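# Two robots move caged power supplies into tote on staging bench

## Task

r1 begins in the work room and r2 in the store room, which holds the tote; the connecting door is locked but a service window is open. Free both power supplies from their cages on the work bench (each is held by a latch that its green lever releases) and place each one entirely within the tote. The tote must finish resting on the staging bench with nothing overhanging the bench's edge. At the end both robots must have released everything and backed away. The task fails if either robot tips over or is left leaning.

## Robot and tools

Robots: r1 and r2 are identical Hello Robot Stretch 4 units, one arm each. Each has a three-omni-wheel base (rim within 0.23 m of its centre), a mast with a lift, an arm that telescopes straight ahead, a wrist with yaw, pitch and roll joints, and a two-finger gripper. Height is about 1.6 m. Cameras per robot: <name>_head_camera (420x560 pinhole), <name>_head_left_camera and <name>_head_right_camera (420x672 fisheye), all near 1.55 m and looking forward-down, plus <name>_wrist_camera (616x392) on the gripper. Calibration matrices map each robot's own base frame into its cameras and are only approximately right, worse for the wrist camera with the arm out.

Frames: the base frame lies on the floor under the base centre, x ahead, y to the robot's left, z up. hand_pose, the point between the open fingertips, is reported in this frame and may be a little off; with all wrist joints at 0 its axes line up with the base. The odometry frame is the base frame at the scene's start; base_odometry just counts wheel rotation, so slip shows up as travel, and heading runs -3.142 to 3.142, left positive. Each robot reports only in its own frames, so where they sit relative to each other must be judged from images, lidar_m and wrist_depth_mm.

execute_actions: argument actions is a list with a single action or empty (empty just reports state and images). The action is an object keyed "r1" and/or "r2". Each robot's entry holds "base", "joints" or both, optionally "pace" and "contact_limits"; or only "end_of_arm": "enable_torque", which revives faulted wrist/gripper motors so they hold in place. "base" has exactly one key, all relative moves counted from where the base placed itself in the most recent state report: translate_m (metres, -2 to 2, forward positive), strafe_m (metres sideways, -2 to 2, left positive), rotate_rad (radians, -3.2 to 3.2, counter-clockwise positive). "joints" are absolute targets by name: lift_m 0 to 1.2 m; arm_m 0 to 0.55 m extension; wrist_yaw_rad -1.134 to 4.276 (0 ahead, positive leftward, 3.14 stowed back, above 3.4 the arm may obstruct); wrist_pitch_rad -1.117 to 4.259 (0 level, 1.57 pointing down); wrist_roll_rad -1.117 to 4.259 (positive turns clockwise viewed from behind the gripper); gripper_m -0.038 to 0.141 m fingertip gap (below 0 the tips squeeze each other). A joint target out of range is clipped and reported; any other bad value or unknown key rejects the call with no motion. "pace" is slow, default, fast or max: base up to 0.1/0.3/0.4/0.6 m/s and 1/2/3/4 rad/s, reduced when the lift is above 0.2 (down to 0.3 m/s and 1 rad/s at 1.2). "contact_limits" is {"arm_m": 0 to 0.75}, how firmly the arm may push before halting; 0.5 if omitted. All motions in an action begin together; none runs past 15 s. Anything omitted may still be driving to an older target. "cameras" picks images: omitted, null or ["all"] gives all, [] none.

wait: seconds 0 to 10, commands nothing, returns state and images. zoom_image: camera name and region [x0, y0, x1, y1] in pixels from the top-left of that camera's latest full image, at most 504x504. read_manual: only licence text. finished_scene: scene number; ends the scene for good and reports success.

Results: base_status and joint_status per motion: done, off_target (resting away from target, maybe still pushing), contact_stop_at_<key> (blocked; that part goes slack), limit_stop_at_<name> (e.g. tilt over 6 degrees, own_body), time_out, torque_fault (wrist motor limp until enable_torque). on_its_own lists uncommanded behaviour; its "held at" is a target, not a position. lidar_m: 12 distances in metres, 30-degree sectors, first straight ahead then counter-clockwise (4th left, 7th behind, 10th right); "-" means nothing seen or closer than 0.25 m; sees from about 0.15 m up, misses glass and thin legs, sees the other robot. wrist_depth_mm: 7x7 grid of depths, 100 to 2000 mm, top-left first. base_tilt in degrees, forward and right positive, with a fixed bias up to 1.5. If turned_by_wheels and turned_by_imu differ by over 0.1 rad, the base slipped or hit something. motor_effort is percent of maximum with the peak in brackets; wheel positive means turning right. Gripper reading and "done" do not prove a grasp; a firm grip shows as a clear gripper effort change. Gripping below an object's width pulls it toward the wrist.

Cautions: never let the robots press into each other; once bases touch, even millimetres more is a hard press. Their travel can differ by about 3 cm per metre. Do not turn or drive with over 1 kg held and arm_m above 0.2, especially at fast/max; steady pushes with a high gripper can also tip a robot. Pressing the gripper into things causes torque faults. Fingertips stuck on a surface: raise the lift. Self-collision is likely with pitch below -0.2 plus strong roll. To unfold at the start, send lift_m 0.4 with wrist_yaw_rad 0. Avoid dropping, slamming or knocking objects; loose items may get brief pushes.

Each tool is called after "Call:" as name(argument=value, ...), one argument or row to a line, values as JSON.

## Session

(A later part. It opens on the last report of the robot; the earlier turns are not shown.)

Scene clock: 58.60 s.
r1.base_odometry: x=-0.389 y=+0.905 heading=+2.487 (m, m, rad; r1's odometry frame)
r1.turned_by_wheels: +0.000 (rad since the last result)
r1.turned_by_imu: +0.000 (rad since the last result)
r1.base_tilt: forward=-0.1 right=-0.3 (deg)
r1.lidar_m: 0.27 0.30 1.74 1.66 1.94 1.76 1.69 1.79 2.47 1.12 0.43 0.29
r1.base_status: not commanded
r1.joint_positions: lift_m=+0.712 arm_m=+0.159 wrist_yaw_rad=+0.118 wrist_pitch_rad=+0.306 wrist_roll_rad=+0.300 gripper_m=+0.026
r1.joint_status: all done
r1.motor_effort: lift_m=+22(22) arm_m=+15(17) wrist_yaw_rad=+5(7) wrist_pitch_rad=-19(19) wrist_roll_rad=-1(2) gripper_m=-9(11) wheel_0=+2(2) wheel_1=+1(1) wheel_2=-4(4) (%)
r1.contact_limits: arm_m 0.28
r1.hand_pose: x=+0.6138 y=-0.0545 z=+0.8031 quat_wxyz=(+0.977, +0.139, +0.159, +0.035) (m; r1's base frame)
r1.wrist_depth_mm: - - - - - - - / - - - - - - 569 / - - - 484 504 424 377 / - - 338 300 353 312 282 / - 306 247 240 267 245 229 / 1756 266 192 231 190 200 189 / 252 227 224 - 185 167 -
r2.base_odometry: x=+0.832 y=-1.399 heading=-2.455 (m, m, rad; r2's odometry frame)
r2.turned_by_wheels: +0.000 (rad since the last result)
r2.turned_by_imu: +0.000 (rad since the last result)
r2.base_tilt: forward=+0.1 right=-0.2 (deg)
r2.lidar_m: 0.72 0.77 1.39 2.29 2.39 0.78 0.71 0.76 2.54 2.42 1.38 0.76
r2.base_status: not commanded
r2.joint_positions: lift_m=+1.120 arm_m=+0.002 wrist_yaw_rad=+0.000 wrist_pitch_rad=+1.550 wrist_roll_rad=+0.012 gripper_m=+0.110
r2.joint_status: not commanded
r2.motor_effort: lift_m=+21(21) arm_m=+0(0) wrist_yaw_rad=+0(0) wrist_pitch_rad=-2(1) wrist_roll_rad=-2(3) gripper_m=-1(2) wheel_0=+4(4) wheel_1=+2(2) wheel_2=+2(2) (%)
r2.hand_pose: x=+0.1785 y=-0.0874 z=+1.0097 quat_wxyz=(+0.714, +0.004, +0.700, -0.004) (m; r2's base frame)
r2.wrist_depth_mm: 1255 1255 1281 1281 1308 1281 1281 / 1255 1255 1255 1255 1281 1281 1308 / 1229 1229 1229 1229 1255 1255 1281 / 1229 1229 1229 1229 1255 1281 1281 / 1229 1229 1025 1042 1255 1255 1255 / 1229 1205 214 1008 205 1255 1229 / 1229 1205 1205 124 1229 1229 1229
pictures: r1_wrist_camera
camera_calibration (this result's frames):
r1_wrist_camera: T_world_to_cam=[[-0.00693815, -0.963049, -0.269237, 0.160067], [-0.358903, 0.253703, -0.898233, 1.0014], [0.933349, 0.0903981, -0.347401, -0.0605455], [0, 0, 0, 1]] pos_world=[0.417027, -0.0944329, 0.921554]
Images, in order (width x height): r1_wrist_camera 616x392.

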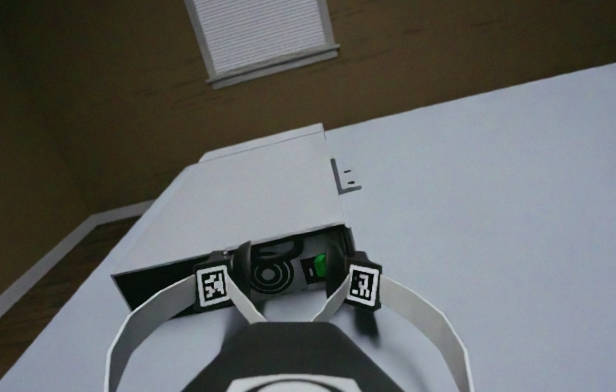

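Call:
execute_actions(
  actions=[
    {"r1":{"joints":{"arm_m":0.170,"gripper_m":-0.003,"lift_m":0.709},"pace":"slow","contact_limits":{"arm_m":0.3}},"r2":{"base":{"strafe_m":-0.12}}},
  ],
  cameras=[],
)

Call:
execute_actions(
  actions=[
    {"r1":{"base":{"strafe_m":-0.008},"joints":{"arm_m":0.176,"gripper_m":-0.037,"lift_m":0.706},"pace":"slow","contact_limits":{"arm_m":0.3}}},
  ],
  cameras=["r1_wrist_camera"],
)

Call:
zoom_image(
  camera="r1_wrist_camera",
  region=[180, 180, 420, 330],
)

Scene clock: 60.47 s.
r1.base_odometry: x=-0.389 y=+0.905 heading=+2.487 (m, m, rad; r1's odometry frame)
r1.turned_by_wheels: +0.000 (rad since the last result)
r1.turned_by_imu: +0.000 (rad since the last result)
r1.base_tilt: forward=-0.1 right=-0.3 (deg)
r1.lidar_m: 0.27 0.30 1.72 1.69 1.95 1.75 1.68 1.78 2.45 1.15 0.41 0.28
r1.base_status: not commanded
r1.joint_positions: lift_m=+0.709 arm_m=+0.167 wrist_yaw_rad=+0.116 wrist_pitch_rad=+0.307 wrist_roll_rad=+0.299 gripper_m=-0.002
r1.joint_status: all done
r1.motor_effort: lift_m=+15(21) arm_m=+16(20) wrist_yaw_rad=+9(13) wrist_pitch_rad=-22(22) wrist_roll_rad=+1(0) gripper_m=-19(19) wheel_0=+3(3) wheel_1=+3(3) wheel_2=-9(9) (%)
r1.contact_limits: arm_m 0.3
r1.hand_pose: x=+0.6213 y=-0.0549 z=+0.8003 quat_wxyz=(+0.977, +0.138, +0.160, +0.034) (m; r1's base frame)
r1.wrist_depth_mm: - - - - - - - / - - - - - - 569 / - - - 466 492 415 370 / - - 327 289 345 306 276 / - 286 237 231 266 240 226 / 1756 170 204 229 190 192 187 / 246 224 220 - 182 165 -
r2.base_odometry: x=+0.756 y=-1.307 heading=-2.455 (m, m, rad; r2's odometry frame)
r2.turned_by_wheels: +0.000 (rad since the last result)
r2.turned_by_imu: +0.001 (rad since the last result)
r2.base_tilt: forward=+0.1 right=-0.2 (deg)
r2.lidar_m: 0.74 0.76 1.39 2.41 2.53 0.78 0.73 0.77 2.40 2.30 1.38 0.76
r2.base_status: done
r2.joint_positions: lift_m=+1.120 arm_m=+0.002 wrist_yaw_rad=+0.000 wrist_pitch_rad=+1.550 wrist_roll_rad=+0.012 gripper_m=+0.110
r2.joint_status: not commanded
r2.motor_effort: lift_m=+21(22) arm_m=+0(1) wrist_yaw_rad=+0(0) wrist_pitch_rad=-1(1) wrist_roll_rad=-1(2) gripper_m=-2(0) wheel_0=+3(12) wheel_1=+0(9) wheel_2=+0(2) (%)
r2.hand_pose: x=+0.1785 y=-0.0874 z=+1.0097 quat_wxyz=(+0.714, +0.004, +0.700, -0.004) (m; r2's base frame)
r2.wrist_depth_mm: 1281 1255 1255 1281 1255 1281 1281 / 1229 1229 1255 1255 1255 1255 1308 / 1229 1255 1255 1255 1255 1281 1281 / 1229 1229 1229 1229 1255 1255 1255 / 1229 1229 1025 1025 1255 1229 1255 / 1205 1205 214 1008 205 1255 1255 / 1229 1205 1205 124 1229 1255 1229
pictures: none
No camera images: the call's "cameras" was empty. Leave "cameras" out to get every camera's image.

Scene clock: 61.80 s.
r1.base_odometry: x=-0.384 y=+0.911 heading=+2.487 (m, m, rad; r1's odometry frame)
r1.turned_by_wheels: +0.000 (rad since the last result)
r1.turned_by_imu: +0.006 (rad since the last result)
r1.base_tilt: forward=-0.1 right=-0.4 (deg)
r1.lidar_m: 0.28 0.30 1.73 1.68 1.96 1.78 1.67 1.78 2.48 1.14 0.40 0.31
r1.base_status: done
r1.joint_positions: lift_m=+0.706 arm_m=+0.174 wrist_yaw_rad=+0.122 wrist_pitch_rad=+0.306 wrist_roll_rad=+0.299 gripper_m=-0.036
r1.joint_status: all done
r1.motor_effort: lift_m=+16(16) arm_m=+12(23) wrist_yaw_rad=-7(10) wrist_pitch_rad=-18(23) wrist_roll_rad=+0(1) gripper_m=-29(30) wheel_0=+5(10) wheel_1=+4(10) wheel_2=-4(10) (%)
r1.contact_limits: arm_m 0.3
r1.hand_pose: x=+0.6284 y=-0.0533 z=+0.7976 quat_wxyz=(+0.977, +0.138, +0.159, +0.037) (m; r1's base frame)
r1.wrist_depth_mm: - - - - - - - / - - - - - - 554 / - - - 455 484 410 364 / - - 319 283 340 298 272 / - 279 229 222 262 236 219 / 1756 165 200 225 182 184 182 / 235 224 215 - 179 164 -
r2.base_odometry: x=+0.756 y=-1.307 heading=-2.455 (m, m, rad; r2's odometry frame)
r2.turned_by_wheels: +0.000 (rad since the last result)
r2.turned_by_imu: +0.000 (rad since the last result)
r2.base_tilt: forward=+0.2 right=-0.2 (deg)
r2.lidar_m: 0.72 0.77 1.33 2.42 2.52 0.78 0.72 0.77 2.40 2.29 1.39 0.76
r2.base_status: not commanded
r2.joint_positions: lift_m=+1.120 arm_m=+0.002 wrist_yaw_rad=+0.000 wrist_pitch_rad=+1.550 wrist_roll_rad=+0.012 gripper_m=+0.110
r2.joint_status: not commanded
r2.motor_effort: lift_m=+22(22) arm_m=+0(0) wrist_yaw_rad=+0(0) wrist_pitch_rad=-1(1) wrist_roll_rad=-4(1) gripper_m=-1(2) wheel_0=+3(3) wheel_1=+0(0) wheel_2=+0(0) (%)
r2.hand_pose: x=+0.1785 y=-0.0874 z=+1.0097 quat_wxyz=(+0.714, +0.004, +0.700, -0.004) (m; r2's base frame)
r2.wrist_depth_mm: 1281 1255 1281 1281 1281 1255 1281 / 1229 1281 1281 1281 1281 1281 1281 / 1229 1255 1255 1255 1255 1255 1255 / 1229 1229 1205 1281 1229 1255 1281 / 1205 1229 1042 1025 1229 1255 1255 / 1229 1205 213 1008 206 1229 1229 / 1205 1205 1205 123 1229 1255 1255
pictures: r1_wrist_camera
camera_calibration (this result's frames):
r1_wrist_camera: T_world_to_cam=[[-0.00256166, -0.963265, -0.26854, 0.156534], [-0.359892, 0.251435, -0.898475, 1.00211], [0.93299, 0.094344, -0.347316, -0.0758975], [0, 0, 0, 1]] pos_world=[0.431864, -0.0940215, 0.916047]
Images, in order (width x height): r1_wrist_camera 616x392.

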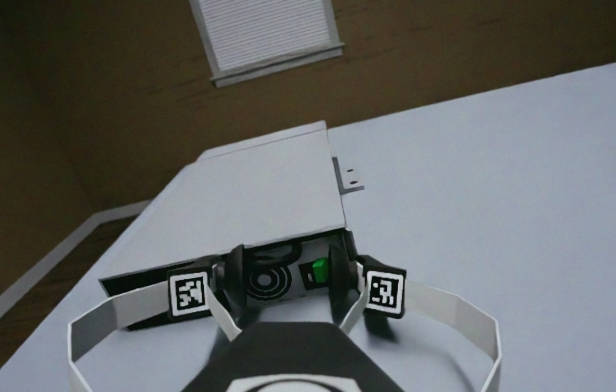

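Region (180, 180, 420, 330) of r1_wrist_camera's 616x392 image, scaled by 2.100; it fills the top 315 rows of this view, and the rest is white.

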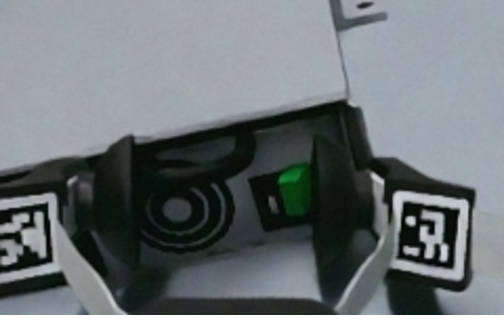

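Call:
execute_actions(
  actions=[
    {"r1":{"joints":{"arm_m":0.167,"wrist_yaw_rad":0.095},"pace":"slow","contact_limits":{"arm_m":0.45}}},
  ],
  cameras=["r1_wrist_camera"],
)

Call:
zoom_image(
  camera="r1_wrist_camera",
  region=[180, 180, 420, 330],
)

Scene clock: 62.80 s.
r1.base_odometry: x=-0.384 y=+0.911 heading=+2.488 (m, m, rad; r1's odometry frame)
r1.turned_by_wheels: +0.001 (rad since the last result)
r1.turned_by_imu: +0.001 (rad since the last result)
r1.base_tilt: forward=-0.1 right=-0.4 (deg)
r1.lidar_m: 0.27 0.29 1.72 1.68 1.95 1.76 1.69 1.77 2.48 1.10 0.42 0.30
r1.base_status: not commanded
r1.joint_positions: lift_m=+0.706 arm_m=+0.169 wrist_yaw_rad=+0.106 wrist_pitch_rad=+0.302 wrist_roll_rad=+0.299 gripper_m=-0.036
r1.joint_status: all done
r1.on_its_own: wrist_yaw_rad is at rest, and its effort (-33) is outside its rest range (-13 to +13)
r1.motor_effort: lift_m=+17(17) arm_m=-11(11) wrist_yaw_rad=-33(31) wrist_pitch_rad=-7(18) wrist_roll_rad=+4(2) gripper_m=-34(32) wheel_0=+5(5) wheel_1=+3(4) wheel_2=+5(5) (%)
r1.contact_limits: arm_m 0.45
r1.hand_pose: x=+0.6230 y=-0.0578 z=+0.7986 quat_wxyz=(+0.977, +0.139, +0.156, +0.029) (m; r1's base frame)
r1.wrist_depth_mm: - - - - - - - / - - - - - - 574 / - - - 473 500 418 370 / - - 329 289 345 304 277 / - 291 235 228 264 239 224 / 1756 167 196 229 182 188 185 / 243 226 218 - 181 164 -
r2.base_odometry: x=+0.756 y=-1.307 heading=-2.455 (m, m, rad; r2's odometry frame)
r2.turned_by_wheels: +0.000 (rad since the last result)
r2.turned_by_imu: +0.000 (rad since the last result)
r2.base_tilt: forward=+0.1 right=-0.2 (deg)
r2.lidar_m: 0.72 0.78 1.36 2.42 2.52 0.77 0.71 0.79 2.42 2.30 1.40 0.78
r2.base_status: not commanded
r2.joint_positions: lift_m=+1.120 arm_m=+0.002 wrist_yaw_rad=+0.000 wrist_pitch_rad=+1.550 wrist_roll_rad=+0.012 gripper_m=+0.110
r2.joint_status: not commanded
r2.motor_effort: lift_m=+21(22) arm_m=-1(1) wrist_yaw_rad=+0(0) wrist_pitch_rad=-1(0) wrist_roll_rad=-1(0) gripper_m=+0(1) wheel_0=+3(3) wheel_1=+0(0) wheel_2=+0(0) (%)
r2.hand_pose: x=+0.1785 y=-0.0874 z=+1.0097 quat_wxyz=(+0.714, +0.004, +0.700, -0.004) (m; r2's base frame)
r2.wrist_depth_mm: 1255 1255 1255 1281 1281 1281 1281 / 1229 1255 1255 1255 1308 1255 1255 / 1229 1255 1229 1255 1255 1281 1281 / 1205 1205 1255 1255 1229 1255 1255 / 1205 1229 1042 1042 1255 1229 1255 / 1229 1229 213 1025 206 1255 1255 / 1205 1205 1205 124 1255 1255 1229
pictures: r1_wrist_camera
camera_calibration (this result's frames):
r1_wrist_camera: T_world_to_cam=[[-0.0171328, -0.963026, -0.268864, 0.161735], [-0.352155, 0.257484, -0.899827, 0.998848], [0.935785, 0.0792652, -0.343546, -0.0756925], [0, 0, 0, 1]] pos_world=[0.425353, -0.0954332, 0.916271]
Images, in order (width x height): r1_wrist_camera 616x392.

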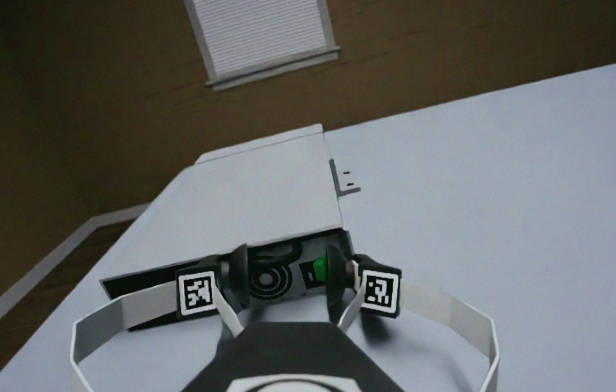

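Region (180, 180, 420, 330) of r1_wrist_camera's 616x392 image, scaled by 2.100; it fills the top 315 rows of this view, and the rest is white.

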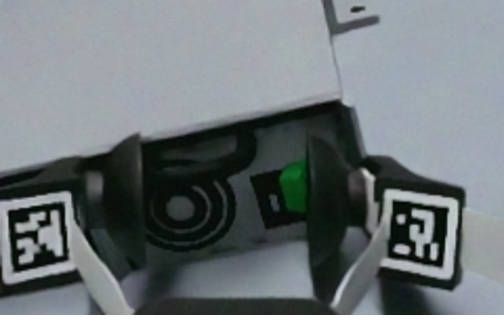

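Balanced; continue with a little more bias.

Call:
execute_actions(
  actions=[
    {"r1":{"joints":{"arm_m":0.162,"wrist_yaw_rad":0.085},"pace":"slow","contact_limits":{"arm_m":0.45}}},
  ],
  cameras=["r1_wrist_camera"],
)

Call:
zoom_image(
  camera="r1_wrist_camera",
  region=[180, 180, 420, 330],
)

Scene clock: 63.67 s.
r1.base_odometry: x=-0.384 y=+0.911 heading=+2.487 (m, m, rad; r1's odometry frame)
r1.turned_by_wheels: -0.001 (rad since the last result)
r1.turned_by_imu: -0.001 (rad since the last result)
r1.base_tilt: forward=-0.1 right=-0.4 (deg)
r1.lidar_m: 0.28 0.30 1.73 1.66 1.95 1.77 1.68 1.78 2.44 1.11 0.43 0.30
r1.base_status: not commanded
r1.joint_positions: lift_m=+0.706 arm_m=+0.163 wrist_yaw_rad=+0.084 wrist_pitch_rad=+0.303 wrist_roll_rad=+0.300 gripper_m=-0.036
r1.joint_status: all done
r1.motor_effort: lift_m=+17(18) arm_m=-7(12) wrist_yaw_rad=+3(37) wrist_pitch_rad=-12(10) wrist_roll_rad=+1(2) gripper_m=-18(33) wheel_0=-1(7) wheel_1=+1(4) wheel_2=-2(5) (%)
r1.contact_limits: arm_m 0.45
r1.hand_pose: x=+0.6157 y=-0.0641 z=+0.7982 quat_wxyz=(+0.978, +0.141, +0.156, +0.018) (m; r1's base frame)
r1.wrist_depth_mm: - - - - - - - / - - - - - - 569 / - - - 517 500 418 368 / - - 324 317 342 303 274 / - 283 240 229 263 238 220 / 324 258 184 200 180 194 184 / 244 218 216 - 180 162 -
r2.base_odometry: x=+0.756 y=-1.307 heading=-2.455 (m, m, rad; r2's odometry frame)
r2.turned_by_wheels: +0.000 (rad since the last result)
r2.turned_by_imu: +0.000 (rad since the last result)
r2.base_tilt: forward=+0.1 right=-0.2 (deg)
r2.lidar_m: 0.70 0.78 1.40 2.42 2.54 0.79 0.72 0.77 2.41 2.28 1.39 0.77
r2.base_status: not commanded
r2.joint_positions: lift_m=+1.120 arm_m=+0.002 wrist_yaw_rad=+0.000 wrist_pitch_rad=+1.550 wrist_roll_rad=+0.012 gripper_m=+0.110
r2.joint_status: not commanded
r2.motor_effort: lift_m=+22(22) arm_m=-1(0) wrist_yaw_rad=+0(0) wrist_pitch_rad=-1(1) wrist_roll_rad=-1(2) gripper_m=-3(0) wheel_0=+3(3) wheel_1=+0(0) wheel_2=+0(0) (%)
r2.hand_pose: x=+0.1785 y=-0.0874 z=+1.0097 quat_wxyz=(+0.714, +0.004, +0.700, -0.004) (m; r2's base frame)
r2.wrist_depth_mm: 1255 1229 1255 1281 1308 1281 1281 / 1255 1255 1255 1281 1255 1281 1281 / 1229 1229 1255 1255 1281 1255 1255 / 1255 1229 1229 1255 1255 1255 1281 / 1229 1229 1025 1025 1255 1255 1255 / 1205 1205 214 1025 205 1229 1229 / 1205 1205 1229 124 1255 1255 1229
pictures: r1_wrist_camera
camera_calibration (this result's frames):
r1_wrist_camera: T_world_to_cam=[[-0.0390004, -0.962221, -0.269461, 0.16948], [-0.347762, 0.265878, -0.899094, 0.994721], [0.936771, 0.0586432, -0.344993, -0.0693072], [0, 0, 0, 1]] pos_world=[0.417461, -0.0973324, 0.916106]
Images, in order (width x height): r1_wrist_camera 616x392.

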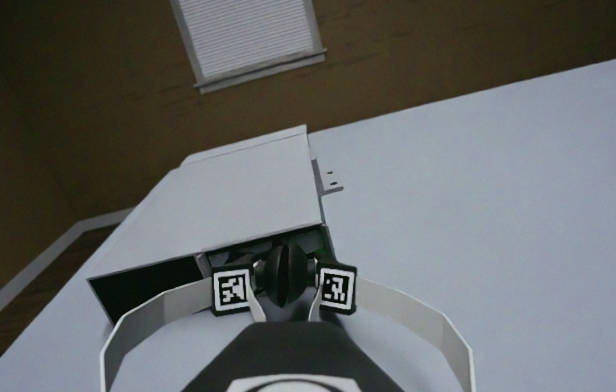

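Region (180, 180, 420, 330) of r1_wrist_camera's 616x392 image, scaled by 2.100; it fills the top 315 rows of this view, and the rest is white.

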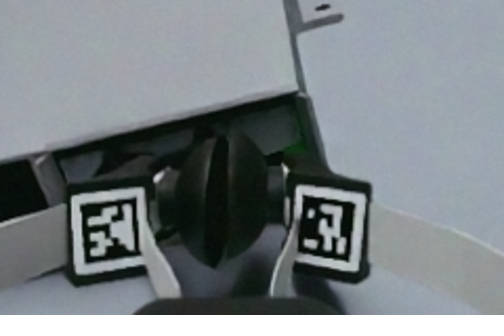

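Call:
execute_actions(
  actions=[
    {"r1":{"base":{"strafe_m":0.011},"joints":{"arm_m":0.138,"gripper_m":0.056,"lift_m":0.712}},"r2":{"base":{"translate_m":0.18}}},
  ],
  cameras=["r1_wrist_camera"],
)

Call:
zoom_image(
  camera="r1_wrist_camera",
  region=[180, 180, 420, 330],
)

Scene clock: 65.77 s.
r1.base_odometry: x=-0.391 y=+0.903 heading=+2.487 (m, m, rad; r1's odometry frame)
r1.turned_by_wheels: +0.000 (rad since the last result)
r1.turned_by_imu: +0.000 (rad since the last result)
r1.base_tilt: forward=-0.1 right=-0.4 (deg)
r1.lidar_m: 0.29 0.32 1.70 1.65 1.92 1.75 1.69 1.75 2.48 1.12 0.39 0.29
r1.base_status: done
r1.joint_positions: lift_m=+0.712 arm_m=+0.140 wrist_yaw_rad=+0.085 wrist_pitch_rad=+0.302 wrist_roll_rad=+0.300 gripper_m=+0.056
r1.joint_status: all done
r1.motor_effort: lift_m=+23(22) arm_m=-9(10) wrist_yaw_rad=-1(1) wrist_pitch_rad=-8(10) wrist_roll_rad=-2(1) gripper_m=-3(17) wheel_0=+0(9) wheel_1=-1(7) wheel_2=-1(3) (%)
r1.hand_pose: x=+0.5923 y=-0.0637 z=+0.8041 quat_wxyz=(+0.978, +0.141, +0.155, +0.019) (m; r1's base frame)
r1.wrist_depth_mm: - - - - - - - / - - - - - - 597 / - - - 525 521 439 387 / - - 345 307 357 317 289 / - 340 264 263 268 248 232 / 1808 282 198 232 202 204 190 / 255 229 226 - 187 170 -
r2.base_odometry: x=+0.617 y=-1.421 heading=-2.455 (m, m, rad; r2's odometry frame)
r2.turned_by_wheels: +0.000 (rad since the last result)
r2.turned_by_imu: +0.001 (rad since the last result)
r2.base_tilt: forward=+0.1 right=-0.1 (deg)
r2.lidar_m: 0.55 0.58 1.10 2.43 2.51 0.97 0.90 0.99 2.41 2.30 1.13 0.58
r2.base_status: done
r2.joint_positions: lift_m=+1.120 arm_m=+0.002 wrist_yaw_rad=+0.000 wrist_pitch_rad=+1.550 wrist_roll_rad=+0.012 gripper_m=+0.110
r2.joint_status: not commanded
r2.motor_effort: lift_m=+22(21) arm_m=-1(1) wrist_yaw_rad=+0(0) wrist_pitch_rad=-1(1) wrist_roll_rad=-1(3) gripper_m=-1(1) wheel_0=+3(10) wheel_1=+1(6) wheel_2=-3(9) (%)
r2.hand_pose: x=+0.1785 y=-0.0874 z=+1.0097 quat_wxyz=(+0.714, +0.004, +0.700, -0.004) (m; r2's base frame)
r2.wrist_depth_mm: 1118 1118 1138 1138 1182 1182 1182 / 1255 1255 1281 1255 1255 1281 1281 / 1255 1229 1255 1255 1255 1281 1281 / 1255 1229 1229 1255 1255 1255 1229 / 1229 1229 1025 1025 1229 1255 1255 / 1229 1229 214 1008 206 1255 1255 / 1229 1205 1205 124 1229 1229 1255
pictures: r1_wrist_camera
camera_calibration (this result's frames):
r1_wrist_camera: T_world_to_cam=[[-0.0376179, -0.962241, -0.269588, 0.169746], [-0.347112, 0.265563, -0.899438, 0.991624], [0.937069, 0.0597424, -0.343996, -0.0462337], [0, 0, 0, 1]] pos_world=[0.393915, -0.0972402, 0.921762]
Images, in order (width x height): r1_wrist_camera 616x392.

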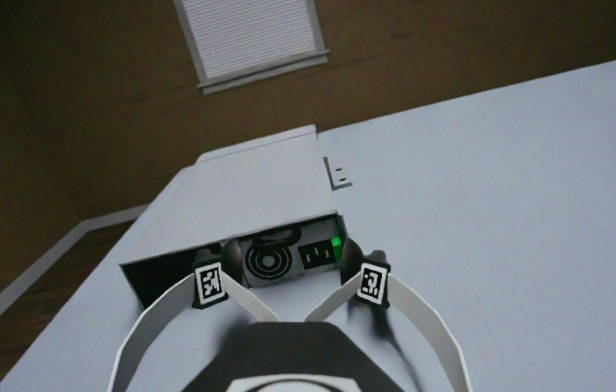

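Region (180, 180, 420, 330) of r1_wrist_camera's 616x392 image, scaled by 2.100; it fills the top 315 rows of this view, and the rest is white.

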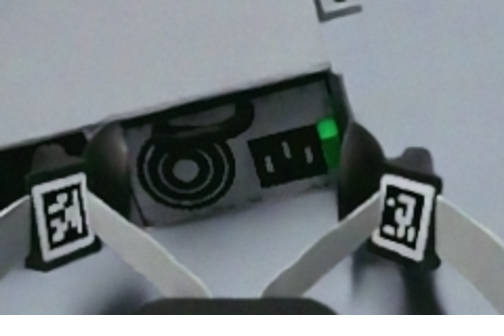

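Call:
execute_actions(
  actions=[
    {"r1":{"base":{"strafe_m":0.013},"joints":{"arm_m":0.146,"gripper_m":0.040,"wrist_roll_rad":0.15,"wrist_yaw_rad":0.06},"pace":"slow"}},
  ],
  cameras=["r1_wrist_camera","r1_head_camera"],
)

Call:
zoom_image(
  camera="r1_wrist_camera",
  region=[180, 180, 420, 330],
)

Call:
zoom_image(
  camera="r1_head_camera",
  region=[195, 355, 255, 400],
)

Scene clock: 67.37 s.
r1.base_odometry: x=-0.399 y=+0.892 heading=+2.487 (m, m, rad; r1's odometry frame)
r1.turned_by_wheels: +0.000 (rad since the last result)
r1.turned_by_imu: +0.000 (rad since the last result)
r1.base_tilt: forward=-0.1 right=-0.4 (deg)
r1.lidar_m: 0.27 0.30 1.69 1.65 1.93 1.75 1.69 1.78 2.49 1.15 0.42 0.31
r1.base_status: done
r1.joint_positions: lift_m=+0.712 arm_m=+0.144 wrist_yaw_rad=+0.060 wrist_pitch_rad=+0.302 wrist_roll_rad=+0.150 gripper_m=+0.040
r1.joint_status: all done
r1.motor_effort: lift_m=+23(23) arm_m=+9(10) wrist_yaw_rad=-2(3) wrist_pitch_rad=-8(8) wrist_roll_rad=-3(5) gripper_m=-3(3) wheel_0=-1(5) wheel_1=+0(2) wheel_2=+0(1) (%)
r1.hand_pose: x=+0.5955 y=-0.0707 z=+0.8041 quat_wxyz=(+0.986, +0.070, +0.152, +0.018) (m; r1's base frame)
r1.wrist_depth_mm: - - - - - - - / - - - - - - - / - - - 521 615 559 525 / - - 322 303 394 370 353 / - 306 260 259 293 279 267 / 270 260 196 235 196 221 216 / 219 208 214 - 195 185 185
r2.base_odometry: x=+0.617 y=-1.421 heading=-2.455 (m, m, rad; r2's odometry frame)
r2.turned_by_wheels: +0.000 (rad since the last result)
r2.turned_by_imu: +0.000 (rad since the last result)
r2.base_tilt: forward=+0.1 right=-0.2 (deg)
r2.lidar_m: 0.56 0.57 1.12 2.42 2.53 0.95 0.90 0.98 2.41 2.28 1.12 0.60
r2.base_status: not commanded
r2.joint_positions: lift_m=+1.120 arm_m=+0.002 wrist_yaw_rad=+0.000 wrist_pitch_rad=+1.550 wrist_roll_rad=+0.012 gripper_m=+0.110
r2.joint_status: not commanded
r2.motor_effort: lift_m=+22(21) arm_m=+0(0) wrist_yaw_rad=+0(0) wrist_pitch_rad=-1(0) wrist_roll_rad=-1(0) gripper_m=+0(1) wheel_0=+3(3) wheel_1=+1(1) wheel_2=-4(3) (%)
r2.hand_pose: x=+0.1785 y=-0.0874 z=+1.0097 quat_wxyz=(+0.714, +0.004, +0.700, -0.004) (m; r2's base frame)
r2.wrist_depth_mm: 1138 1098 1138 1160 1160 1182 1182 / 1229 1255 1229 1255 1255 1281 1281 / 1229 1229 1255 1255 1281 1281 1281 / 1229 1229 1255 1229 1255 1281 1281 / 1229 1229 1042 1025 1255 1229 1255 / 1205 1229 213 1008 204 1255 1255 / 1205 1229 1229 124 1205 1229 1229
pictures: r1_head_camera, r1_wrist_camera
camera_calibration (this result's frames):
r1_wrist_camera: T_world_to_cam=[[-0.0161413, -0.991302, -0.13061, 0.0365887], [-0.341536, 0.128237, -0.931079, 1.00699], [0.93973, 0.0295794, -0.340635, -0.0552348], [0, 0, 0, 1]] pos_world=[0.396421, -0.0912294, 0.923555]
Images, in order (width x height): r1_head_camera 420x560, r1_wrist_camera 616x392.

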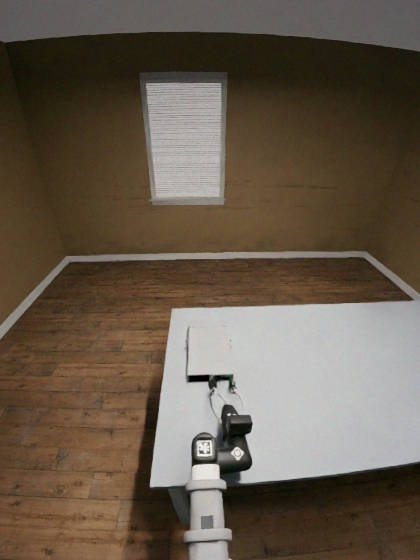

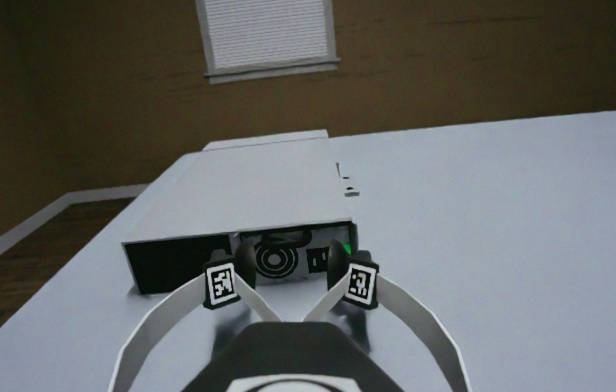

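Region (180, 180, 420, 330) of r1_wrist_camera's 616x392 image, scaled by 2.100; it fills the top 315 rows of this view, and the rest is white.

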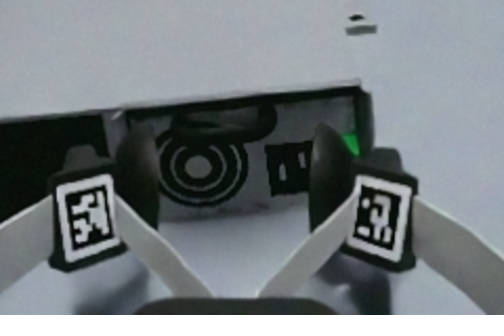

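Region (195, 355, 255, 400) of r1_head_camera's 420x560 image, scaled by 8.400, with more detail than that image has; it fills the top 378 rows of this view, and the rest is white.

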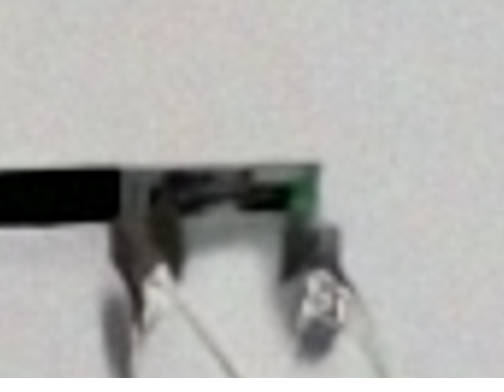

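Call:
execute_actions(
  actions=[],
  cameras=["r1_wrist_camera","r1_head_camera"],
)

Scene clock: 68.03 s.
r1.base_odometry: x=-0.399 y=+0.892 heading=+2.487 (m, m, rad; r1's odometry frame)
r1.turned_by_wheels: +0.000 (rad since the last result)
r1.turned_by_imu: +0.000 (rad since the last result)
r1.base_tilt: forward=+0.0 right=-0.4 (deg)
r1.lidar_m: 0.28 0.30 1.72 1.66 1.92 1.77 1.68 1.78 2.46 1.13 0.41 0.30
r1.base_status: done
r1.joint_positions: lift_m=+0.712 arm_m=+0.144 wrist_yaw_rad=+0.060 wrist_pitch_rad=+0.302 wrist_roll_rad=+0.150 gripper_m=+0.040
r1.joint_status: all done
r1.motor_effort: lift_m=+23(23) arm_m=+9(10) wrist_yaw_rad=-2(3) wrist_pitch_rad=-8(8) wrist_roll_rad=-3(5) gripper_m=-4(3) wheel_0=-1(5) wheel_1=+0(2) wheel_2=+0(1) (%)
r1.hand_pose: x=+0.5955 y=-0.0707 z=+0.8041 quat_wxyz=(+0.986, +0.070, +0.152, +0.018) (m; r1's base frame)
r1.wrist_depth_mm: - - - - - - - / - - - - - - - / - - - 521 609 549 521 / - - 324 304 397 373 355 / - 307 260 259 291 279 268 / 273 262 197 233 196 223 216 / 220 207 214 - 196 184 185
r2.base_odometry: x=+0.617 y=-1.421 heading=-2.455 (m, m, rad; r2's odometry frame)
r2.turned_by_wheels: +0.000 (rad since the last result)
r2.turned_by_imu: +0.000 (rad since the last result)
r2.base_tilt: forward=+0.1 right=-0.2 (deg)
r2.lidar_m: 0.53 0.59 1.13 2.41 2.52 0.95 0.89 0.99 2.38 2.30 1.11 0.59
r2.base_status: not commanded
r2.joint_positions: lift_m=+1.120 arm_m=+0.002 wrist_yaw_rad=+0.000 wrist_pitch_rad=+1.550 wrist_roll_rad=+0.012 gripper_m=+0.110
r2.joint_status: not commanded
r2.motor_effort: lift_m=+21(21) arm_m=-1(0) wrist_yaw_rad=+0(0) wrist_pitch_rad=-1(0) wrist_roll_rad=-2(0) gripper_m=-1(1) wheel_0=+3(3) wheel_1=+1(1) wheel_2=-3(3) (%)
r2.hand_pose: x=+0.1785 y=-0.0874 z=+1.0097 quat_wxyz=(+0.714, +0.004, +0.700, -0.004) (m; r2's base frame)
r2.wrist_depth_mm: 1118 1138 1138 1138 1160 1205 1182 / 1255 1281 1255 1255 1255 1281 1281 / 1229 1255 1255 1229 1255 1255 1281 / 1229 1229 1229 1229 1255 1255 1255 / 1205 1229 1025 1025 1229 1255 1255 / 1229 1205 214 1008 205 1255 1229 / 1205 1205 1229 124 1229 1229 1255
pictures: r1_head_camera, r1_wrist_camera
camera_calibration (this result's frames):
r1_wrist_camera: T_world_to_cam=[[-0.0161412, -0.991302, -0.13061, 0.0365882], [-0.341536, 0.128236, -0.931079, 1.00699], [0.93973, 0.0295793, -0.340635, -0.0552348], [0, 0, 0, 1]] pos_world=[0.396421, -0.0912294, 0.923555]
Images, in order (width x height): r1_head_camera 420x560, r1_wrist_camera 616x392.

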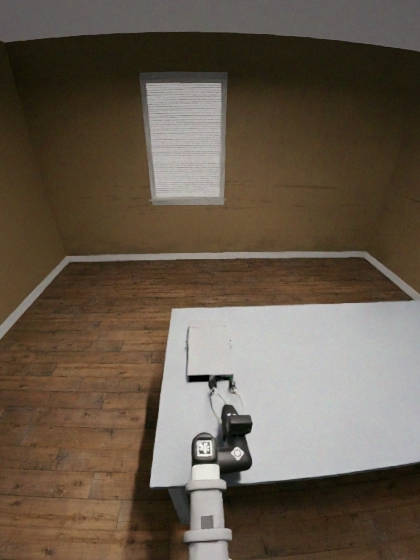

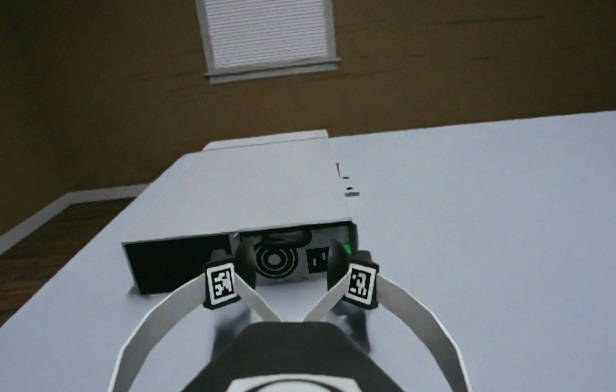

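Call:
zoom_image(
  camera="r1_wrist_camera",
  region=[200, 200, 400, 330],
)

Region (200, 200, 400, 330) of r1_wrist_camera's 616x392 image, scaled by 2.520; it fills the top 328 rows of this view, and the rest is white.

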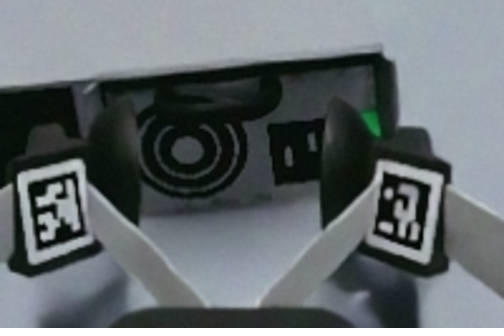

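Call:
execute_actions(
  actions=[
    {"r1":{"joints":{"arm_m":0.160},"contact_limits":{"arm_m":0.22},"pace":"slow"},"r2":{"base":{"translate_m":0.16},"pace":"default"}},
  ],
  cameras=["r1_wrist_camera"],
)

Call:
zoom_image(
  camera="r1_wrist_camera",
  region=[200, 200, 400, 330],
)

Scene clock: 70.23 s.
r1.base_odometry: x=-0.399 y=+0.892 heading=+2.487 (m, m, rad; r1's odometry frame)
r1.turned_by_wheels: +0.000 (rad since the last result)
r1.turned_by_imu: +0.000 (rad since the last result)
r1.base_tilt: forward=-0.1 right=-0.4 (deg)
r1.lidar_m: 0.26 0.29 1.72 1.66 1.91 1.77 1.68 1.75 2.49 1.12 0.44 0.29
r1.base_status: not commanded
r1.joint_positions: lift_m=+0.712 arm_m=+0.158 wrist_yaw_rad=+0.061 wrist_pitch_rad=+0.302 wrist_roll_rad=+0.150 gripper_m=+0.040
r1.joint_status: all done
r1.motor_effort: lift_m=+23(23) arm_m=+9(9) wrist_yaw_rad=-4(3) wrist_pitch_rad=-8(8) wrist_roll_rad=-1(3) gripper_m=-1(5) wheel_0=-1(0) wheel_1=+0(0) wheel_2=+0(0) (%)
r1.contact_limits: arm_m 0.22
r1.hand_pose: x=+0.6095 y=-0.0705 z=+0.8041 quat_wxyz=(+0.986, +0.070, +0.152, +0.019) (m; r1's base frame)
r1.wrist_depth_mm: - - - - - - - / - - - - - - - / - - - 580 603 554 525 / - - 322 300 394 373 355 / - 306 249 245 290 279 267 / 271 258 196 231 195 224 216 / 219 208 213 - 194 185 185
r2.base_odometry: x=+0.494 y=-1.522 heading=-2.455 (m, m, rad; r2's odometry frame)
r2.turned_by_wheels: +0.000 (rad since the last result)
r2.turned_by_imu: +0.001 (rad since the last result)
r2.base_tilt: forward=+0.1 right=-0.3 (deg)
r2.lidar_m: 0.39 0.41 0.60 2.41 2.51 1.12 1.07 3.30 2.41 2.31 0.58 0.44
r2.base_status: done
r2.joint_positions: lift_m=+1.120 arm_m=+0.002 wrist_yaw_rad=+0.000 wrist_pitch_rad=+1.550 wrist_roll_rad=+0.012 gripper_m=+0.110
r2.joint_status: not commanded
r2.motor_effort: lift_m=+22(22) arm_m=-1(0) wrist_yaw_rad=+0(0) wrist_pitch_rad=-1(1) wrist_roll_rad=+0(2) gripper_m=-2(0) wheel_0=+2(9) wheel_1=+1(6) wheel_2=-2(12) (%)
r2.hand_pose: x=+0.1785 y=-0.0874 z=+1.0097 quat_wxyz=(+0.714, +0.004, +0.700, -0.004) (m; r2's base frame)
r2.wrist_depth_mm: 362 362 368 831 842 854 878 / 1138 1160 1160 1182 1160 1205 1229 / 1255 1229 1255 1281 1255 1255 1281 / 1255 1229 1229 1255 1255 1255 1255 / 1205 1229 1042 1025 1255 1255 1255 / 1255 1229 213 1025 204 1229 1229 / 1182 1229 1205 123 1229 1205 1229
pictures: r1_wrist_camera
camera_calibration (this result's frames):
r1_wrist_camera: T_world_to_cam=[[-0.0155694, -0.991312, -0.130609, 0.0366242], [-0.34161, 0.128038, -0.931079, 1.01178], [0.939713, 0.030121, -0.340635, -0.0683374], [0, 0, 0, 1]] pos_world=[0.410423, -0.0911825, 0.923555]
Images, in order (width x height): r1_wrist_camera 616x392.

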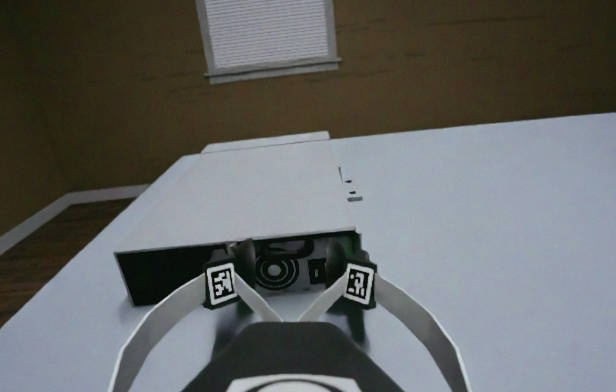

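Region (200, 200, 400, 330) of r1_wrist_camera's 616x392 image, scaled by 2.520; it fills the top 328 rows of this view, and the rest is white.

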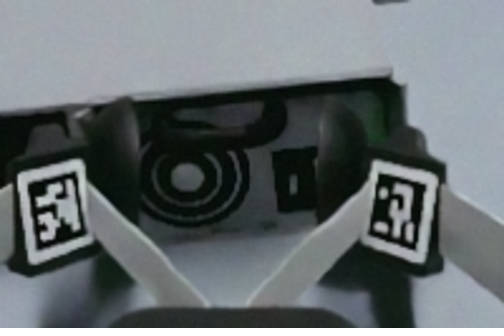

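Call:
execute_actions(
  actions=[
    {"r1":{"joints":{"arm_m":0.167},"contact_limits":{"arm_m":0.2},"pace":"slow"}},
  ],
  cameras=["r1_wrist_camera"],
)

Call:
zoom_image(
  camera="r1_wrist_camera",
  region=[200, 200, 400, 330],
)

Scene clock: 71.17 s.
r1.base_odometry: x=-0.398 y=+0.892 heading=+2.487 (m, m, rad; r1's odometry frame)
r1.turned_by_wheels: +0.000 (rad since the last result)
r1.turned_by_imu: +0.000 (rad since the last result)
r1.base_tilt: forward=-0.1 right=-0.4 (deg)
r1.lidar_m: 0.29 0.30 1.72 1.66 1.88 1.75 1.68 1.77 2.49 1.14 0.41 0.29
r1.base_status: not commanded
r1.joint_positions: lift_m=+0.712 arm_m=+0.164 wrist_yaw_rad=+0.055 wrist_pitch_rad=+0.306 wrist_roll_rad=+0.150 gripper_m=+0.040
r1.joint_status: all done
r1.on_its_own: wrist_yaw_rad is at rest, and its effort (+14) is outside its rest range (-13 to +13)
r1.motor_effort: lift_m=+22(23) arm_m=+16(17) wrist_yaw_rad=+14(15) wrist_pitch_rad=-19(18) wrist_roll_rad=+0(3) gripper_m=-2(1) wheel_0=+2(2) wheel_1=+1(1) wheel_2=-6(6) (%)
r1.contact_limits: arm_m 0.2
r1.hand_pose: x=+0.6145 y=-0.0723 z=+0.8032 quat_wxyz=(+0.985, +0.070, +0.154, +0.016) (m; r1's base frame)
r1.wrist_depth_mm: - - - - - - - / - - - - - - - / - - - 517 597 549 508 / - - 315 297 387 366 351 / - 289 245 241 289 278 267 / 268 250 198 226 195 222 215 / 217 208 211 - 194 181 185
r2.base_odometry: x=+0.494 y=-1.522 heading=-2.455 (m, m, rad; r2's odometry frame)
r2.turned_by_wheels: +0.000 (rad since the last result)
r2.turned_by_imu: +0.000 (rad since the last result)
r2.base_tilt: forward=+0.1 right=-0.2 (deg)
r2.lidar_m: 0.39 0.41 0.58 2.41 2.52 1.10 1.07 3.31 2.40 2.31 0.58 0.41
r2.base_status: not commanded
r2.joint_positions: lift_m=+1.120 arm_m=+0.002 wrist_yaw_rad=+0.000 wrist_pitch_rad=+1.550 wrist_roll_rad=+0.012 gripper_m=+0.110
r2.joint_status: not commanded
r2.motor_effort: lift_m=+21(21) arm_m=+0(1) wrist_yaw_rad=+0(0) wrist_pitch_rad=-1(1) wrist_roll_rad=-1(3) gripper_m=-2(1) wheel_0=+3(3) wheel_1=+1(0) wheel_2=-2(2) (%)
r2.hand_pose: x=+0.1785 y=-0.0874 z=+1.0097 quat_wxyz=(+0.714, +0.004, +0.700, -0.004) (m; r2's base frame)
r2.wrist_depth_mm: 362 364 366 831 842 842 866 / 1138 1160 1160 1160 1205 1205 1229 / 1255 1255 1255 1255 1281 1255 1281 / 1229 1229 1229 1255 1255 1255 1255 / 1229 1229 1025 1025 1255 1229 1255 / 1205 1229 214 1008 205 1255 1229 / 1229 1229 1205 124 1255 1229 1255
pictures: r1_wrist_camera
camera_calibration (this result's frames):
r1_wrist_camera: T_world_to_cam=[[-0.0219922, -0.99128, -0.129924, 0.0382654], [-0.344008, 0.129523, -0.929991, 1.01366], [0.938709, 0.0242423, -0.343856, -0.070535], [0, 0, 0, 1]] pos_world=[0.415759, -0.0916504, 0.92341]
Images, in order (width x height): r1_wrist_camera 616x392.

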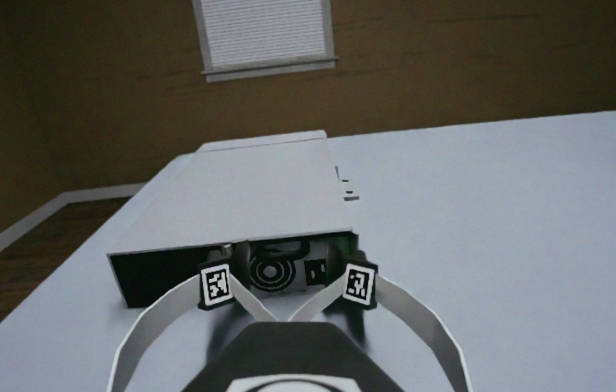

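Region (200, 200, 400, 330) of r1_wrist_camera's 616x392 image, scaled by 2.520; it fills the top 328 rows of this view, and the rest is white.

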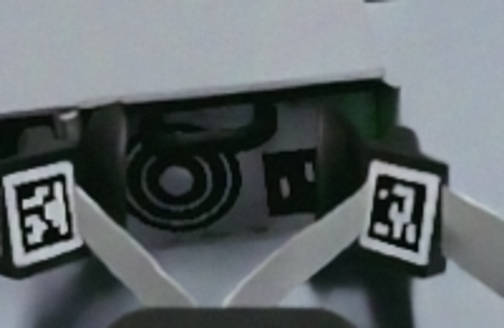

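Call:
execute_actions(
  actions=[
    {"r1":{"joints":{"arm_m":0.163,"gripper_m":0.026},"contact_limits":{"arm_m":0.25},"pace":"slow"}},
  ],
  cameras=["r1_wrist_camera"],
)

Call:
zoom_image(
  camera="r1_wrist_camera",
  region=[200, 200, 400, 330],
)

Scene clock: 72.27 s.
r1.base_odometry: x=-0.398 y=+0.892 heading=+2.487 (m, m, rad; r1's odometry frame)
r1.turned_by_wheels: +0.000 (rad since the last result)
r1.turned_by_imu: +0.000 (rad since the last result)
r1.base_tilt: forward=-0.1 right=-0.4 (deg)
r1.lidar_m: 0.27 0.30 1.71 1.67 1.90 1.78 1.68 1.79 2.48 1.10 0.43 0.32
r1.base_status: not commanded
r1.joint_positions: lift_m=+0.712 arm_m=+0.164 wrist_yaw_rad=+0.058 wrist_pitch_rad=+0.306 wrist_roll_rad=+0.150 gripper_m=+0.026
r1.joint_status: all done
r1.motor_effort: lift_m=+22(21) arm_m=-4(16) wrist_yaw_rad=+5(14) wrist_pitch_rad=-17(18) wrist_roll_rad=-1(1) gripper_m=-6(7) wheel_0=+2(2) wheel_1=+1(1) wheel_2=-6(6) (%)
r1.contact_limits: arm_m 0.25
r1.hand_pose: x=+0.6144 y=-0.0714 z=+0.8033 quat_wxyz=(+0.985, +0.070, +0.154, +0.017) (m; r1's base frame)
r1.wrist_depth_mm: - - - - - - - / - - - - - - - / - - - 512 591 544 517 / - - 315 298 387 368 351 / - 285 242 242 286 277 267 / 268 250 192 230 190 220 214 / 218 208 213 - 195 181 183
r2.base_odometry: x=+0.494 y=-1.522 heading=-2.455 (m, m, rad; r2's odometry frame)
r2.turned_by_wheels: +0.000 (rad since the last result)
r2.turned_by_imu: +0.000 (rad since the last result)
r2.base_tilt: forward=+0.1 right=-0.2 (deg)
r2.lidar_m: 0.37 0.42 0.56 2.40 2.52 1.14 1.04 3.29 2.38 2.30 0.58 0.42
r2.base_status: not commanded
r2.joint_positions: lift_m=+1.120 arm_m=+0.002 wrist_yaw_rad=+0.000 wrist_pitch_rad=+1.550 wrist_roll_rad=+0.012 gripper_m=+0.110
r2.joint_status: not commanded
r2.motor_effort: lift_m=+22(22) arm_m=-1(0) wrist_yaw_rad=+0(0) wrist_pitch_rad=+0(1) wrist_roll_rad=-2(1) gripper_m=-1(2) wheel_0=+3(2) wheel_1=+1(0) wheel_2=-3(3) (%)
r2.hand_pose: x=+0.1785 y=-0.0874 z=+1.0097 quat_wxyz=(+0.714, +0.004, +0.700, -0.004) (m; r2's base frame)
r2.wrist_depth_mm: 362 364 364 820 842 854 866 / 1138 1160 1182 1160 1182 1205 1229 / 1255 1255 1255 1255 1255 1255 1255 / 1229 1255 1229 1255 1255 1255 1255 / 1205 1205 1008 1025 1255 1255 1255 / 1205 1205 213 1025 206 1255 1255 / 1229 1229 1229 124 1229 1229 1255
pictures: r1_wrist_camera
camera_calibration (this result's frames):
r1_wrist_camera: T_world_to_cam=[[-0.0187594, -0.991351, -0.129893, 0.037147], [-0.344214, 0.128378, -0.930073, 1.01367], [0.938704, 0.0272633, -0.343645, -0.0703727], [0, 0, 0, 1]] pos_world=[0.415675, -0.091388, 0.923428]
Images, in order (width x height): r1_wrist_camera 616x392.

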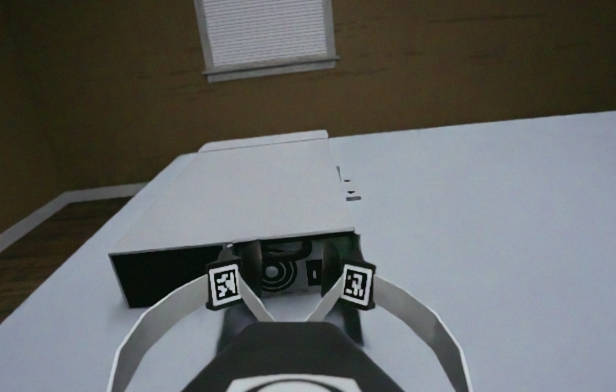

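Region (200, 200, 400, 330) of r1_wrist_camera's 616x392 image, scaled by 2.520; it fills the top 328 rows of this view, and the rest is white.

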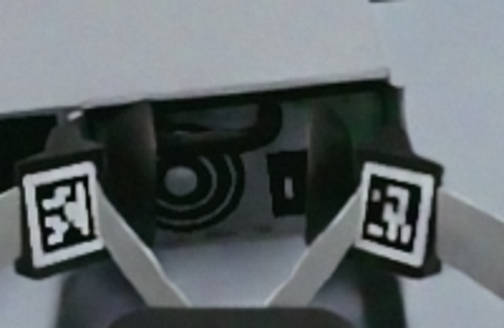

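Call:
execute_actions(
  actions=[
    {"r1":{"base":{"strafe_m":0.004},"joints":{"arm_m":0.166,"gripper_m":0.010},"contact_limits":{"arm_m":0.25},"pace":"slow"}},
  ],
  cameras=["r1_wrist_camera"],
)

Call:
zoom_image(
  camera="r1_wrist_camera",
  region=[200, 200, 400, 330],
)

Scene clock: 73.43 s.
r1.base_odometry: x=-0.401 y=+0.889 heading=+2.486 (m, m, rad; r1's odometry frame)
r1.turned_by_wheels: +0.000 (rad since the last result)
r1.turned_by_imu: +0.000 (rad since the last result)
r1.base_tilt: forward=-0.1 right=-0.3 (deg)
r1.lidar_m: 0.28 0.31 1.67 1.65 1.89 1.74 1.68 1.80 2.48 1.09 0.43 0.28
r1.base_status: done
r1.joint_positions: lift_m=+0.712 arm_m=+0.165 wrist_yaw_rad=+0.061 wrist_pitch_rad=+0.305 wrist_roll_rad=+0.150 gripper_m=+0.010
r1.joint_status: all done
r1.motor_effort: lift_m=+21(22) arm_m=+7(9) wrist_yaw_rad=-5(4) wrist_pitch_rad=-16(17) wrist_roll_rad=+1(2) gripper_m=-16(14) wheel_0=-2(3) wheel_1=+1(3) wheel_2=-1(5) (%)
r1.contact_limits: arm_m 0.25
r1.hand_pose: x=+0.6156 y=-0.0705 z=+0.8035 quat_wxyz=(+0.986, +0.069, +0.154, +0.019) (m; r1's base frame)
r1.wrist_depth_mm: - - - - - - - / - - - - - - - / - - - 512 585 544 508 / - - 315 296 389 368 349 / - 293 245 237 285 277 265 / 266 251 187 227 185 221 214 / 216 204 211 - 195 182 183
r2.base_odometry: x=+0.494 y=-1.522 heading=-2.455 (m, m, rad; r2's odometry frame)
r2.turned_by_wheels: +0.000 (rad since the last result)
r2.turned_by_imu: +0.000 (rad since the last result)
r2.base_tilt: forward=+0.2 right=-0.2 (deg)
r2.lidar_m: 0.38 0.41 0.57 2.42 2.54 1.14 1.05 3.32 2.39 2.31 0.59 0.42
r2.base_status: not commanded
r2.joint_positions: lift_m=+1.120 arm_m=+0.002 wrist_yaw_rad=+0.000 wrist_pitch_rad=+1.550 wrist_roll_rad=+0.012 gripper_m=+0.110
r2.joint_status: not commanded
r2.motor_effort: lift_m=+21(21) arm_m=+0(1) wrist_yaw_rad=+0(0) wrist_pitch_rad=-1(1) wrist_roll_rad=-1(4) gripper_m=-1(1) wheel_0=+2(3) wheel_1=+1(1) wheel_2=-3(3) (%)
r2.hand_pose: x=+0.1785 y=-0.0874 z=+1.0097 quat_wxyz=(+0.714, +0.004, +0.700, -0.004) (m; r2's base frame)
r2.wrist_depth_mm: 362 362 368 820 842 866 878 / 1138 1160 1182 1160 1182 1182 1255 / 1229 1255 1255 1281 1255 1255 1255 / 1229 1255 1255 1255 1255 1255 1255 / 1229 1229 1042 1025 1229 1229 1255 / 1229 1205 213 1008 204 1255 1255 / 1229 1205 1229 124 1229 1255 1255
pictures: r1_wrist_camera
camera_calibration (this result's frames):
r1_wrist_camera: T_world_to_cam=[[-0.0154718, -0.991401, -0.129941, 0.0361032], [-0.344045, 0.1273, -0.930284, 1.0141], [0.938826, 0.0303124, -0.343056, -0.071767], [0, 0, 0, 1]] pos_world=[0.416832, -0.0911268, 0.923475]
Images, in order (width x height): r1_wrist_camera 616x392.

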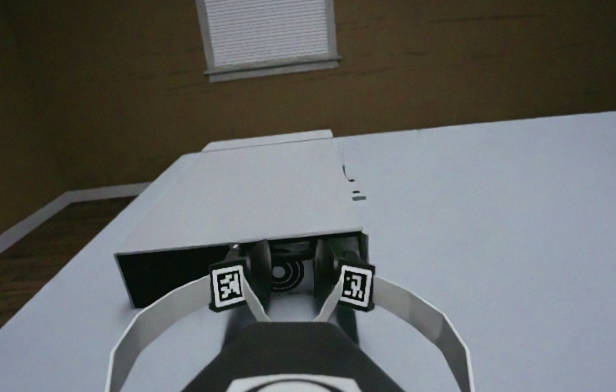

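Region (200, 200, 400, 330) of r1_wrist_camera's 616x392 image, scaled by 2.520; it fills the top 328 rows of this view, and the rest is white.

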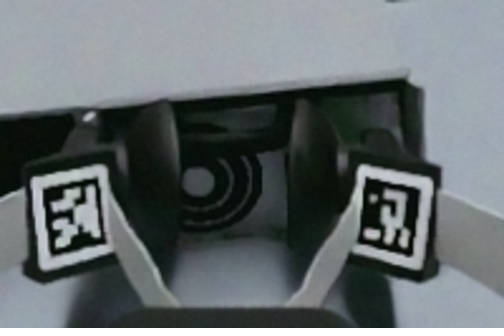

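Call:
execute_actions(
  actions=[
    {"r1":{"joints":{"arm_m":0.173,"gripper_m":-0.012,"lift_m":0.710},"contact_limits":{"arm_m":0.3},"pace":"slow"}},
  ],
  cameras=["r1_wrist_camera"],
)

Call:
zoom_image(
  camera="r1_wrist_camera",
  region=[200, 200, 400, 330],
)

Scene clock: 74.70 s.
r1.base_odometry: x=-0.401 y=+0.889 heading=+2.486 (m, m, rad; r1's odometry frame)
r1.turned_by_wheels: +0.000 (rad since the last result)
r1.turned_by_imu: +0.000 (rad since the last result)
r1.base_tilt: forward=+0.0 right=-0.3 (deg)
r1.lidar_m: 0.29 0.30 1.72 1.65 1.90 1.74 1.69 1.78 2.46 1.13 0.40 0.31
r1.base_status: not commanded
r1.joint_positions: lift_m=+0.710 arm_m=+0.171 wrist_yaw_rad=+0.060 wrist_pitch_rad=+0.306 wrist_roll_rad=+0.150 gripper_m=-0.011
r1.joint_status: all done
r1.motor_effort: lift_m=+18(20) arm_m=+9(12) wrist_yaw_rad=-1(5) wrist_pitch_rad=-20(18) wrist_roll_rad=+1(1) gripper_m=-24(25) wheel_0=+0(2) wheel_1=+1(1) wheel_2=-3(4) (%)
r1.contact_limits: arm_m 0.3
r1.hand_pose: x=+0.6221 y=-0.0708 z=+0.8015 quat_wxyz=(+0.985, +0.069, +0.154, +0.018) (m; r1's base frame)
r1.wrist_depth_mm: - - - - - - - / - - - - - - - / - - - 500 580 535 504 / - - 309 286 379 357 343 / - 274 238 230 279 272 262 / 262 236 188 226 183 215 210 / 213 204 208 - 193 179 181
r2.base_odometry: x=+0.494 y=-1.522 heading=-2.455 (m, m, rad; r2's odometry frame)
r2.turned_by_wheels: +0.000 (rad since the last result)
r2.turned_by_imu: +0.000 (rad since the last result)
r2.base_tilt: forward=+0.1 right=-0.2 (deg)
r2.lidar_m: 0.39 0.42 0.59 2.41 2.54 1.13 1.07 3.32 2.39 2.31 0.58 0.44
r2.base_status: not commanded
r2.joint_positions: lift_m=+1.120 arm_m=+0.002 wrist_yaw_rad=+0.000 wrist_pitch_rad=+1.550 wrist_roll_rad=+0.012 gripper_m=+0.110
r2.joint_status: not commanded
r2.motor_effort: lift_m=+21(21) arm_m=+0(0) wrist_yaw_rad=+0(0) wrist_pitch_rad=-1(1) wrist_roll_rad=-1(1) gripper_m=-1(1) wheel_0=+3(2) wheel_1=+0(0) wheel_2=-3(2) (%)
r2.hand_pose: x=+0.1785 y=-0.0874 z=+1.0097 quat_wxyz=(+0.714, +0.004, +0.700, -0.004) (m; r2's base frame)
r2.wrist_depth_mm: 362 362 366 820 831 854 878 / 1138 1160 1160 1182 1182 1229 1255 / 1229 1281 1229 1229 1255 1255 1255 / 1229 1229 1255 1255 1255 1281 1281 / 1229 1255 1042 1025 1229 1255 1255 / 1205 1205 214 1025 206 1229 1255 / 1229 1205 1182 124 1229 1255 1229
pictures: r1_wrist_camera
camera_calibration (this result's frames):
r1_wrist_camera: T_world_to_cam=[[-0.016625, -0.991394, -0.129856, 0.0363047], [-0.344955, 0.127587, -0.929907, 1.0148], [0.938472, 0.0293346, -0.344107, -0.0775604], [0, 0, 0, 1]] pos_world=[0.423451, -0.0912072, 0.921694]
Images, in order (width x height): r1_wrist_camera 616x392.

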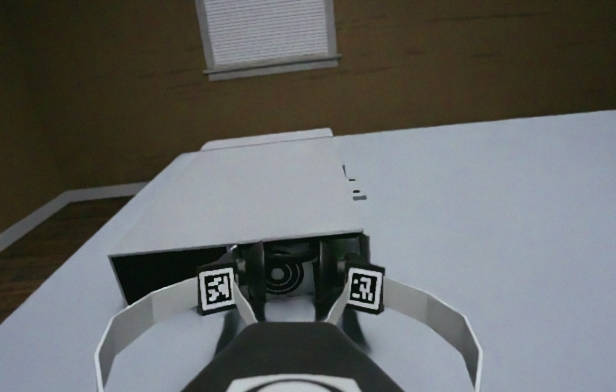

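Region (200, 200, 400, 330) of r1_wrist_camera's 616x392 image, scaled by 2.520; it fills the top 328 rows of this view, and the rest is white.

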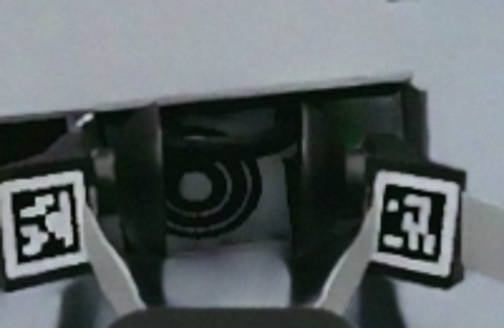

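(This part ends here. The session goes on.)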